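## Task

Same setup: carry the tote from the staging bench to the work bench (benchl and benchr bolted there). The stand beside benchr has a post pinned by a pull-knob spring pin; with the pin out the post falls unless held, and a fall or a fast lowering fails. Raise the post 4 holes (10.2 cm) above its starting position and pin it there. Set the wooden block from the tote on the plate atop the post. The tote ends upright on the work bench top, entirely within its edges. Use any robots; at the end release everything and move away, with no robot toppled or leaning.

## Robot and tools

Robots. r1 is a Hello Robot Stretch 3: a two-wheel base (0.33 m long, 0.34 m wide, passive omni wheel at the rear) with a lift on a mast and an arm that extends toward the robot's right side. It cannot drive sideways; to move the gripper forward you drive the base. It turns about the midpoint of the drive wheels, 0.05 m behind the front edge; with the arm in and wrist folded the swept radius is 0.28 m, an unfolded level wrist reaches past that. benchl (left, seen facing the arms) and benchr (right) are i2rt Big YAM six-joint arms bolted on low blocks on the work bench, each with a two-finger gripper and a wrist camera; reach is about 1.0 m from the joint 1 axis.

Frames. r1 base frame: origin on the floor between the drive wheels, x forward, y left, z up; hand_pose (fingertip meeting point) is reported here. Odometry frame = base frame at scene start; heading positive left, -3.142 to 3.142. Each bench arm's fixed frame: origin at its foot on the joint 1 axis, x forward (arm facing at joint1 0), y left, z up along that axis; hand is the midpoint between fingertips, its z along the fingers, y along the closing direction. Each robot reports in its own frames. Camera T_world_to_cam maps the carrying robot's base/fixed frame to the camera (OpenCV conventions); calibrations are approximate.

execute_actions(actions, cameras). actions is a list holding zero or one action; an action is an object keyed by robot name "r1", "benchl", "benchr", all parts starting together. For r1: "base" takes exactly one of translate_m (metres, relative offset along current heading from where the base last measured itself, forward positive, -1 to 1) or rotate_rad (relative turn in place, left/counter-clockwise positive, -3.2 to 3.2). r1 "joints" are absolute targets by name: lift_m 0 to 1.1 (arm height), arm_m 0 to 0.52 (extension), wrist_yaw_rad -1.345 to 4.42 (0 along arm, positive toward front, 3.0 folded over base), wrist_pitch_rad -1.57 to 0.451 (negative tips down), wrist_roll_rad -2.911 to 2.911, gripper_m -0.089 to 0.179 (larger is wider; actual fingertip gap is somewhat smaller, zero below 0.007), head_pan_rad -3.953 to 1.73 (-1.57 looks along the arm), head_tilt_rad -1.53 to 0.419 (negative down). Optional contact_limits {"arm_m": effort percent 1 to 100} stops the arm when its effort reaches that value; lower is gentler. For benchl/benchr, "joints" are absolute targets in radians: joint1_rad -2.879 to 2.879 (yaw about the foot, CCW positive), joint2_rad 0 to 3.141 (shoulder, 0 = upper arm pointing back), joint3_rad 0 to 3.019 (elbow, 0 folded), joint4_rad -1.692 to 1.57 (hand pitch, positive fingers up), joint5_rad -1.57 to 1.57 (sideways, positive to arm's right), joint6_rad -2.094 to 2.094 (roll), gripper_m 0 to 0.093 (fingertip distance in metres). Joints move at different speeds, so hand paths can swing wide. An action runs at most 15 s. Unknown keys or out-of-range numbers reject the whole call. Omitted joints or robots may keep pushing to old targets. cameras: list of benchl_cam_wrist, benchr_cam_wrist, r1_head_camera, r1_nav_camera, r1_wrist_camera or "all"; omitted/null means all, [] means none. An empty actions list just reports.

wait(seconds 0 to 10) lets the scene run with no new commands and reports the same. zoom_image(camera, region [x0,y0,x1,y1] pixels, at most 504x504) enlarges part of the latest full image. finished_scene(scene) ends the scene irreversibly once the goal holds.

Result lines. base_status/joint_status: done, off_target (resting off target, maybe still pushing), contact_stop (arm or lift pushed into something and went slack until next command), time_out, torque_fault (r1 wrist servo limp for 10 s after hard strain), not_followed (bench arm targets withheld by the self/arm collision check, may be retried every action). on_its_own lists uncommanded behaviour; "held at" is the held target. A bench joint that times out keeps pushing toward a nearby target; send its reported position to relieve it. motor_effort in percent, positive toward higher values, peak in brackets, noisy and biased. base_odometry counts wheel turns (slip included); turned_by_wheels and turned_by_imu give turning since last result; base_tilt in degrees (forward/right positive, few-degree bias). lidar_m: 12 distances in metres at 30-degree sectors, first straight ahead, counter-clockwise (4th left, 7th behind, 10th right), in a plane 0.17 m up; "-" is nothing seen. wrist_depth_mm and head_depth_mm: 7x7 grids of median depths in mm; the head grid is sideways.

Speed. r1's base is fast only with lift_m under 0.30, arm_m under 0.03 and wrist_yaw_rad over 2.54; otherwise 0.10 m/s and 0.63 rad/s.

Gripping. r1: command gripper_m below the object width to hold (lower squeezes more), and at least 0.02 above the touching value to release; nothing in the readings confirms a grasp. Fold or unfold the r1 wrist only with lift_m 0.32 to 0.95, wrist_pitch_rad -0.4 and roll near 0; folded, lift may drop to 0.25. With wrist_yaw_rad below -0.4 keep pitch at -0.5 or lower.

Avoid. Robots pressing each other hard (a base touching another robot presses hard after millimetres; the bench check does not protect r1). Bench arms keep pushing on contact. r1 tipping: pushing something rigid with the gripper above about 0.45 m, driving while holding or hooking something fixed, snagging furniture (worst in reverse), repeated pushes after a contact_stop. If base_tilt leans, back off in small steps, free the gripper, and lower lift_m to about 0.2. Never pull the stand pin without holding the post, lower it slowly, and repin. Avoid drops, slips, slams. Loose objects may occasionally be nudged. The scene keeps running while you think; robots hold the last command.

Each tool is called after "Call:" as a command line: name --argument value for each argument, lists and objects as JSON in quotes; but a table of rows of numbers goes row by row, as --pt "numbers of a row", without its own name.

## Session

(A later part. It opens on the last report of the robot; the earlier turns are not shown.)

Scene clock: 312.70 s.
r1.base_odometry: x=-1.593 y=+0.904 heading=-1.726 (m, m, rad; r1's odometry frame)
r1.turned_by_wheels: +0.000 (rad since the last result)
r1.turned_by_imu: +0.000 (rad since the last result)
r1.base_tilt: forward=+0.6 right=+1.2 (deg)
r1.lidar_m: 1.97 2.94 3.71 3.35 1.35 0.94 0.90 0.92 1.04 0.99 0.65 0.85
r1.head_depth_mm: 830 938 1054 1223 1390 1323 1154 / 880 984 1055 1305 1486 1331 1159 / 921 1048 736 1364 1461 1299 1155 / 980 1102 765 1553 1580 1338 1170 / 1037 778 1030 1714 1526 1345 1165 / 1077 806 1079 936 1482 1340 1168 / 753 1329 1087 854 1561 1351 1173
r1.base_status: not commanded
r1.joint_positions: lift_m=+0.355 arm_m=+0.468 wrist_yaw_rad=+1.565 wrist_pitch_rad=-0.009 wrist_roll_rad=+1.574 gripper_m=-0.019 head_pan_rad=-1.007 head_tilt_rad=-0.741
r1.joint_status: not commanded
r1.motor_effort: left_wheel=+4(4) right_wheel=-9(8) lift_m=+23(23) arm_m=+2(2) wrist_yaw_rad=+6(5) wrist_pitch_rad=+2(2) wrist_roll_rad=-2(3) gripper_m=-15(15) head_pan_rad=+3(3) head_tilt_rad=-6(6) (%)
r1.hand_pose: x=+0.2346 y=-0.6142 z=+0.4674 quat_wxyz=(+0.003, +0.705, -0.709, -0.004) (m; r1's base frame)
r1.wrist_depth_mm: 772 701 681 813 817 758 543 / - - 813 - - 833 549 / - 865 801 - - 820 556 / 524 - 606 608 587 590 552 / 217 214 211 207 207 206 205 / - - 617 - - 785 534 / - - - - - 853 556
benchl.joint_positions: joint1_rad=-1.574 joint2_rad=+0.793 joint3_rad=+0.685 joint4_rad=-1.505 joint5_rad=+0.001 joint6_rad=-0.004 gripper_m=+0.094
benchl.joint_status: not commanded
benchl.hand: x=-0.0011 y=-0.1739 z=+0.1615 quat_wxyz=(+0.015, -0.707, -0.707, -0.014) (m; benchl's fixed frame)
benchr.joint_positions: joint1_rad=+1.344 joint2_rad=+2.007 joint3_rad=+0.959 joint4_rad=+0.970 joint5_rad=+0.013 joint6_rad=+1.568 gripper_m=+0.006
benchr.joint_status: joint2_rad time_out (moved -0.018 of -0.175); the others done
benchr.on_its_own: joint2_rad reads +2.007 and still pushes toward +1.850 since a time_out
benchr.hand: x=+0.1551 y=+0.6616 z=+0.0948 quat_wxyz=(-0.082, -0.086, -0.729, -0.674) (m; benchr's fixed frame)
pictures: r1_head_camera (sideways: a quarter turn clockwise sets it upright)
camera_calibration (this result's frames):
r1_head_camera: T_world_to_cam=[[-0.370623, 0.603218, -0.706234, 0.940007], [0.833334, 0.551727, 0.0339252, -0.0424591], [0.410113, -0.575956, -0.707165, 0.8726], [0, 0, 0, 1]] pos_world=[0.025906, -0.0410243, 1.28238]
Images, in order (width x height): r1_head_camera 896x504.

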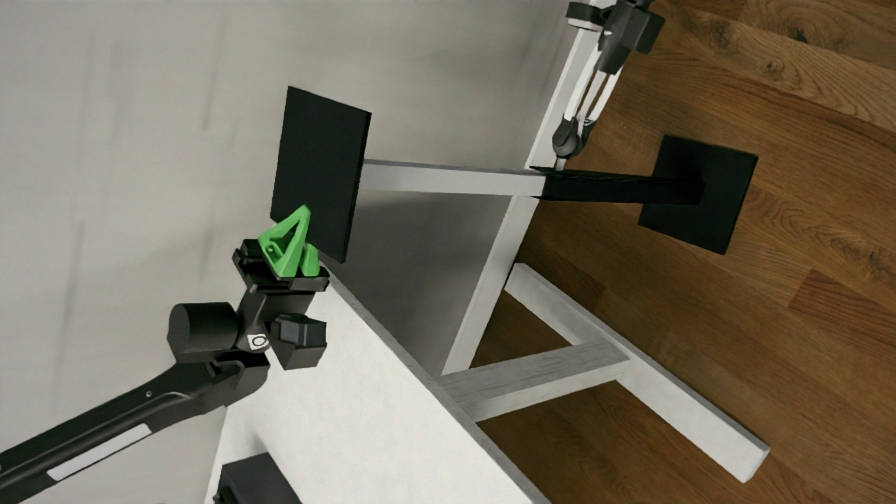

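Call:
execute_actions --actions '[{"r1":{"joints":{"gripper_m":0.06,"lift_m":0.36}},"benchr":{"joints":{"joint2_rad":1.92,"joint4_rad":1.0}}}]' --cameras '[]'

Call:
execute_actions --actions '[{"r1":{"base":{"translate_m":0.032}}}]' --cameras '[]'

Call:
execute_actions --actions '[{"r1":{"joints":{"gripper_m":-0.05}}}]' --cameras '[]'

Call:
execute_actions --actions '[{"r1":{"base":{"translate_m":-0.014}}}]' --cameras '["r1_head_camera"]'

Call:
zoom_image --camera "r1_head_camera" --region '[460, 80, 660, 240]'

Scene clock: 315.40 s.
r1.base_odometry: x=-1.593 y=+0.904 heading=-1.726 (m, m, rad; r1's odometry frame)
r1.turned_by_wheels: +0.000 (rad since the last result)
r1.turned_by_imu: +0.000 (rad since the last result)
r1.base_tilt: forward=+0.6 right=+1.3 (deg)
r1.lidar_m: 1.97 2.94 3.71 3.36 1.34 0.94 0.89 0.91 1.04 0.99 0.65 0.85
r1.head_depth_mm: 835 932 1054 1218 1391 1319 1156 / 876 985 1057 1310 1484 1338 1158 / 922 1047 739 1385 1456 1300 1158 / 978 1104 763 1535 1573 1335 1164 / 1039 778 1031 1707 1537 1354 1163 / 1076 810 1077 934 1480 1342 1173 / 753 1334 1083 851 1557 1354 1173
r1.base_status: not commanded
r1.joint_positions: lift_m=+0.360 arm_m=+0.468 wrist_yaw_rad=+1.567 wrist_pitch_rad=-0.020 wrist_roll_rad=+1.574 gripper_m=+0.060 head_pan_rad=-1.007 head_tilt_rad=-0.741
r1.joint_status: all done
r1.motor_effort: left_wheel=+1(4) right_wheel=-2(9) lift_m=+42(43) arm_m=+2(3) wrist_yaw_rad=+3(5) wrist_pitch_rad=+6(6) wrist_roll_rad=-2(2) gripper_m=+0(98) head_pan_rad=+3(3) head_tilt_rad=-6(6) (%)
r1.hand_pose: x=+0.2343 y=-0.6138 z=+0.4688 quat_wxyz=(+0.007, +0.706, -0.709, -0.008) (m; r1's base frame)
r1.wrist_depth_mm: 786 686 741 811 846 762 537 / - - 829 - - 825 538 / - 846 839 - - 834 546 / - - 602 627 587 603 532 / 214 213 211 207 207 208 208 / - - - - - 788 517 / - - - - - 786 548
benchl.joint_positions: joint1_rad=-1.574 joint2_rad=+0.793 joint3_rad=+0.685 joint4_rad=-1.505 joint5_rad=+0.001 joint6_rad=-0.004 gripper_m=+0.094
benchl.joint_status: not commanded
benchl.hand: x=-0.0011 y=-0.1739 z=+0.1615 quat_wxyz=(+0.015, -0.707, -0.707, -0.014) (m; benchl's fixed frame)
benchr.joint_positions: joint1_rad=+1.344 joint2_rad=+2.007 joint3_rad=+0.959 joint4_rad=+0.970 joint5_rad=+0.013 joint6_rad=+1.568 gripper_m=+0.006
benchr.joint_status: all done
benchr.hand: x=+0.1551 y=+0.6616 z=+0.0948 quat_wxyz=(-0.082, -0.086, -0.729, -0.674) (m; benchr's fixed frame)
pictures: none
No camera images: the call's "cameras" was empty. Leave "cameras" out to get every camera's image.

Scene clock: 316.90 s.
r1.base_odometry: x=-1.598 y=+0.872 heading=-1.728 (m, m, rad; r1's odometry frame)
r1.turned_by_wheels: -0.002 (rad since the last result)
r1.turned_by_imu: -0.003 (rad since the last result)
r1.base_tilt: forward=+0.6 right=+1.2 (deg)
r1.lidar_m: 1.93 2.90 3.68 3.37 1.40 0.98 0.93 0.95 1.04 0.98 0.63 0.82
r1.head_depth_mm: 834 927 1050 1214 1385 1322 1155 / 871 979 705 1309 1480 1332 1160 / 919 1037 735 1353 1487 1294 1164 / 968 1107 745 1548 1578 1337 1163 / 1033 788 1026 1698 1497 1337 1172 / 1040 795 1077 902 1510 1315 1171 / 1154 1303 1083 851 1518 1353 1177
r1.base_status: done
r1.joint_positions: lift_m=+0.360 arm_m=+0.468 wrist_yaw_rad=+1.571 wrist_pitch_rad=-0.022 wrist_roll_rad=+1.574 gripper_m=+0.060 head_pan_rad=-1.007 head_tilt_rad=-0.741
r1.joint_status: not commanded
r1.on_its_own: left_wheel is at rest, and its effort (-24) is outside its rest range (-18 to +18); right_wheel is at rest, and its effort (+60) is outside its rest range (-18 to +18)
r1.motor_effort: left_wheel=-24(27) right_wheel=+60(60) lift_m=+42(42) arm_m=+3(3) wrist_yaw_rad=-1(4) wrist_pitch_rad=+6(6) wrist_roll_rad=-2(2) gripper_m=-1(2) head_pan_rad=+3(3) head_tilt_rad=-5(6) (%)
r1.hand_pose: x=+0.2343 y=-0.6127 z=+0.4684 quat_wxyz=(+0.007, +0.707, -0.707, -0.009) (m; r1's base frame)
r1.wrist_depth_mm: 769 518 741 809 808 752 538 / - 523 832 - - 799 536 / - 528 818 - - 817 546 / - - 573 577 558 570 545 / - 187 188 180 181 180 181 / - 186 - 178 - 180 180 / - - - - - 770 545
benchl.joint_positions: joint1_rad=-1.574 joint2_rad=+0.793 joint3_rad=+0.685 joint4_rad=-1.505 joint5_rad=+0.001 joint6_rad=-0.004 gripper_m=+0.094
benchl.joint_status: not commanded
benchl.hand: x=-0.0011 y=-0.1739 z=+0.1615 quat_wxyz=(+0.015, -0.707, -0.707, -0.014) (m; benchl's fixed frame)
benchr.joint_positions: joint1_rad=+1.344 joint2_rad=+2.007 joint3_rad=+0.959 joint4_rad=+0.970 joint5_rad=+0.013 joint6_rad=+1.568 gripper_m=+0.006
benchr.joint_status: not commanded
benchr.hand: x=+0.1551 y=+0.6616 z=+0.0948 quat_wxyz=(-0.082, -0.086, -0.729, -0.674) (m; benchr's fixed frame)
pictures: none
No camera images: the call's "cameras" was empty. Leave "cameras" out to get every camera's image.

Scene clock: 319.03 s.
r1.base_odometry: x=-1.598 y=+0.872 heading=-1.729 (m, m, rad; r1's odometry frame)
r1.turned_by_wheels: +0.000 (rad since the last result)
r1.turned_by_imu: -0.004 (rad since the last result)
r1.base_tilt: forward=+0.6 right=+1.3 (deg)
r1.lidar_m: 1.94 2.90 3.71 3.37 1.41 0.98 0.92 0.95 1.04 0.98 0.64 0.83
r1.head_depth_mm: 828 932 1052 1221 1385 1317 1149 / 872 981 729 1303 1480 1335 1156 / 921 1043 738 1363 1459 1288 1153 / 974 1099 747 1547 1573 1335 1171 / 1029 795 1029 1689 1500 1342 1169 / 1048 789 1073 906 1511 1326 1175 / 747 1316 1089 851 1526 1355 1180
r1.base_status: not commanded
r1.joint_positions: lift_m=+0.360 arm_m=+0.468 wrist_yaw_rad=+1.571 wrist_pitch_rad=-0.007 wrist_roll_rad=+1.575 gripper_m=-0.047 head_pan_rad=-1.007 head_tilt_rad=-0.741
r1.joint_status: all done
r1.on_its_own: left_wheel is at rest, and its effort (-31) is outside its rest range (-18 to +18); right_wheel is at rest, and its effort (+74) is outside its rest range (-18 to +18)
r1.motor_effort: left_wheel=-31(35) right_wheel=+74(85) lift_m=+40(42) arm_m=+3(2) wrist_yaw_rad=-1(2) wrist_pitch_rad=+2(7) wrist_roll_rad=-3(3) gripper_m=-1(100) head_pan_rad=+3(3) head_tilt_rad=-5(6) (%)
r1.hand_pose: x=+0.2347 y=-0.6127 z=+0.4722 quat_wxyz=(+0.002, +0.707, -0.707, -0.004) (m; r1's base frame)
r1.wrist_depth_mm: 785 515 690 801 833 747 527 / - - 775 - - 819 543 / - 827 781 - - 827 549 / - - 584 582 573 573 548 / - 197 191 184 183 181 181 / - 192 190 163 182 181 179 / - - - - - 871 559
benchl.joint_positions: joint1_rad=-1.574 joint2_rad=+0.793 joint3_rad=+0.685 joint4_rad=-1.505 joint5_rad=+0.001 joint6_rad=-0.004 gripper_m=+0.094
benchl.joint_status: not commanded
benchl.hand: x=-0.0011 y=-0.1739 z=+0.1615 quat_wxyz=(+0.015, -0.707, -0.707, -0.014) (m; benchl's fixed frame)
benchr.joint_positions: joint1_rad=+1.344 joint2_rad=+2.007 joint3_rad=+0.959 joint4_rad=+0.970 joint5_rad=+0.013 joint6_rad=+1.568 gripper_m=+0.006
benchr.joint_status: not commanded
benchr.hand: x=+0.1551 y=+0.6616 z=+0.0948 quat_wxyz=(-0.082, -0.086, -0.729, -0.674) (m; benchr's fixed frame)
pictures: none
No camera images: the call's "cameras" was empty. Leave "cameras" out to get every camera's image.

Scene clock: 320.33 s.
r1.base_odometry: x=-1.595 y=+0.886 heading=-1.727 (m, m, rad; r1's odometry frame)
r1.turned_by_wheels: +0.001 (rad since the last result)
r1.turned_by_imu: +0.003 (rad since the last result)
r1.base_tilt: forward=+0.6 right=+1.5 (deg)
r1.lidar_m: 1.95 2.92 3.70 3.37 1.38 0.96 0.91 0.93 1.04 0.99 0.64 0.83
r1.head_depth_mm: 834 930 1052 1218 1390 1320 1154 / 872 981 743 1309 1493 1332 1157 / 922 1044 724 1348 1446 1301 1164 / 974 1094 753 1548 1575 1336 1168 / 1026 764 1029 1709 1533 1343 1172 / 1065 793 1070 928 1482 1317 1167 / 753 1322 1085 851 1555 1354 1180
r1.base_status: done
r1.joint_positions: lift_m=+0.360 arm_m=+0.468 wrist_yaw_rad=+1.561 wrist_pitch_rad=-0.018 wrist_roll_rad=+1.575 gripper_m=-0.041 head_pan_rad=-1.007 head_tilt_rad=-0.742
r1.joint_status: not commanded
r1.on_its_own: gripper_m is held at -0.043, not at your -0.050, by its stall guard, which is still easing; right_wheel is at rest, and its effort (-42) is outside its rest range (-18 to +18)
r1.motor_effort: left_wheel=+17(30) right_wheel=-42(65) lift_m=+40(40) arm_m=+3(3) wrist_yaw_rad=+10(13) wrist_pitch_rad=+5(6) wrist_roll_rad=-3(3) gripper_m=-30(32) head_pan_rad=+2(3) head_tilt_rad=-5(5) (%)
r1.hand_pose: x=+0.2344 y=-0.6153 z=+0.4694 quat_wxyz=(+0.005, +0.704, -0.711, -0.008) (m; r1's base frame)
r1.wrist_depth_mm: 743 518 742 789 828 741 536 / - - 832 - - 807 537 / - 823 804 - - 817 550 / - - 582 582 582 589 549 / 199 201 199 192 191 193 192 / - 497 379 170 189 729 500 / - - - - - 835 558
benchl.joint_positions: joint1_rad=-1.574 joint2_rad=+0.793 joint3_rad=+0.685 joint4_rad=-1.505 joint5_rad=+0.001 joint6_rad=-0.004 gripper_m=+0.094
benchl.joint_status: not commanded
benchl.hand: x=-0.0011 y=-0.1739 z=+0.1615 quat_wxyz=(+0.015, -0.707, -0.707, -0.014) (m; benchl's fixed frame)
benchr.joint_positions: joint1_rad=+1.344 joint2_rad=+2.000 joint3_rad=+0.959 joint4_rad=+0.972 joint5_rad=+0.013 joint6_rad=+1.569 gripper_m=+0.006
benchr.joint_status: not commanded
benchr.hand: x=+0.1552 y=+0.6619 z=+0.1000 quat_wxyz=(-0.082, -0.086, -0.726, -0.677) (m; benchr's fixed frame)
pictures: r1_head_camera (sideways: a quarter turn clockwise sets it upright)
camera_calibration (this result's frames):
r1_head_camera: T_world_to_cam=[[-0.37084, 0.603389, -0.705974, 0.939669], [0.833269, 0.551826, 0.0339329, -0.0424686], [0.410049, -0.575682, -0.707424, 0.872938], [0, 0, 0, 1]] pos_world=[0.0259075, -0.0410157, 1.28236]
Images, in order (width x height): r1_head_camera 896x504.

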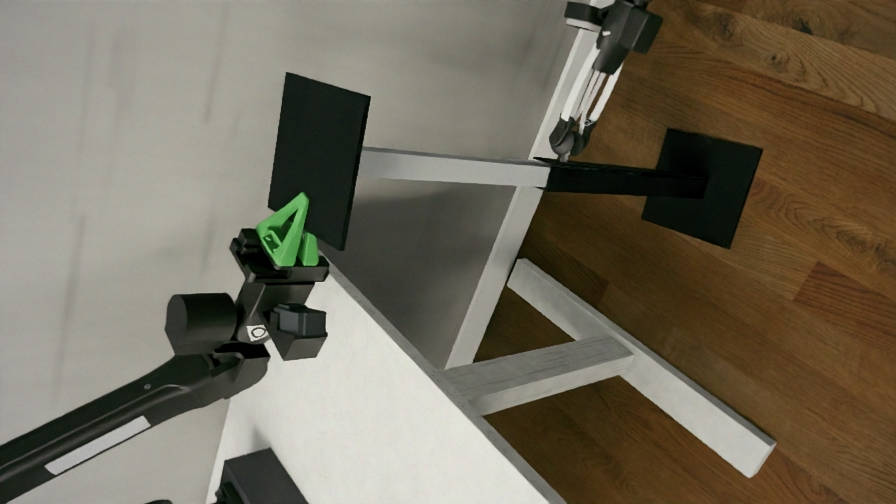

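Region (460, 80, 660, 240) of r1_head_camera's 896x504 image, scaled by 2.520, with more detail than that image has; it fills the top 403 rows of this view, and the rest is white.

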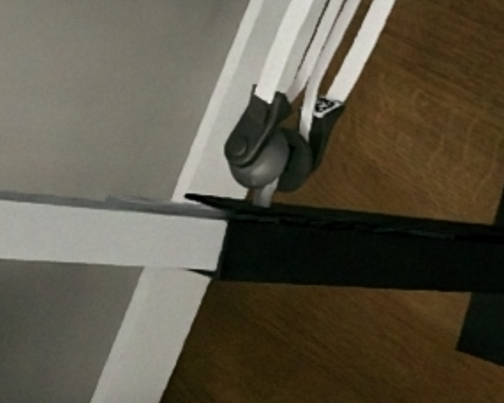

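The post rose (z .100): pin is out. Raise.

Call:
execute_actions --actions '[{"benchr":{"joints":{"joint2_rad":1.84,"joint4_rad":0.95}}}]' --cameras '["r1_head_camera"]'

Scene clock: 321.43 s.
r1.base_odometry: x=-1.595 y=+0.886 heading=-1.728 (m, m, rad; r1's odometry frame)
r1.turned_by_wheels: +0.000 (rad since the last result)
r1.turned_by_imu: +0.000 (rad since the last result)
r1.base_tilt: forward=+0.6 right=+1.3 (deg)
r1.lidar_m: 1.95 2.92 3.70 3.36 1.38 0.96 0.91 0.94 1.04 0.98 0.64 0.83
r1.head_depth_mm: 832 931 1057 1217 1390 1316 1152 / 872 983 714 1307 1484 1331 1158 / 922 1042 716 1341 1453 1293 1161 / 970 1076 1036 1542 1580 1338 1163 / 1031 750 1067 1700 1535 1346 1171 / 1056 788 1074 927 1480 1315 1176 / 750 1323 1082 850 1554 1363 1178
r1.base_status: not commanded
r1.joint_positions: lift_m=+0.360 arm_m=+0.468 wrist_yaw_rad=+1.563 wrist_pitch_rad=-0.019 wrist_roll_rad=+1.575 gripper_m=-0.035 head_pan_rad=-1.007 head_tilt_rad=-0.742
r1.joint_status: not commanded
r1.on_its_own: gripper_m is held at -0.036, not at your -0.050, by its stall guard, which is still easing; right_wheel is at rest, and its effort (-34) is outside its rest range (-18 to +18)
r1.motor_effort: left_wheel=+13(17) right_wheel=-34(42) lift_m=+40(40) arm_m=+2(3) wrist_yaw_rad=+8(10) wrist_pitch_rad=+5(5) wrist_roll_rad=-3(3) gripper_m=-27(29) head_pan_rad=+3(2) head_tilt_rad=-6(5) (%)
r1.hand_pose: x=+0.2344 y=-0.6147 z=+0.4693 quat_wxyz=(+0.006, +0.704, -0.710, -0.008) (m; r1's base frame)
r1.wrist_depth_mm: 759 515 728 799 822 740 544 / - - 828 - - 829 548 / - 855 801 - - 823 542 / - - 588 588 586 584 559 / 200 199 195 192 193 192 191 / - 501 375 189 - 736 511 / - - - - - 822 560
benchl.joint_positions: joint1_rad=-1.574 joint2_rad=+0.793 joint3_rad=+0.685 joint4_rad=-1.505 joint5_rad=+0.001 joint6_rad=-0.004 gripper_m=+0.094
benchl.joint_status: not commanded
benchl.hand: x=-0.0011 y=-0.1739 z=+0.1615 quat_wxyz=(+0.015, -0.707, -0.707, -0.014) (m; benchl's fixed frame)
benchr.joint_positions: joint1_rad=+1.344 joint2_rad=+1.953 joint3_rad=+0.959 joint4_rad=+0.926 joint5_rad=+0.012 joint6_rad=+1.570 gripper_m=+0.006
benchr.joint_status: all done
benchr.hand: x=+0.1552 y=+0.6619 z=+0.1193 quat_wxyz=(-0.082, -0.086, -0.726, -0.678) (m; benchr's fixed frame)
pictures: r1_head_camera (sideways: a quarter turn clockwise sets it upright)
camera_calibration (this result's frames):
r1_head_camera: T_world_to_cam=[[-0.37084, 0.603389, -0.705974, 0.93967], [0.833269, 0.551826, 0.0339329, -0.0424686], [0.410049, -0.575682, -0.707424, 0.872938], [0, 0, 0, 1]] pos_world=[0.0259075, -0.0410157, 1.28236]
Images, in order (width x height): r1_head_camera 896x504.

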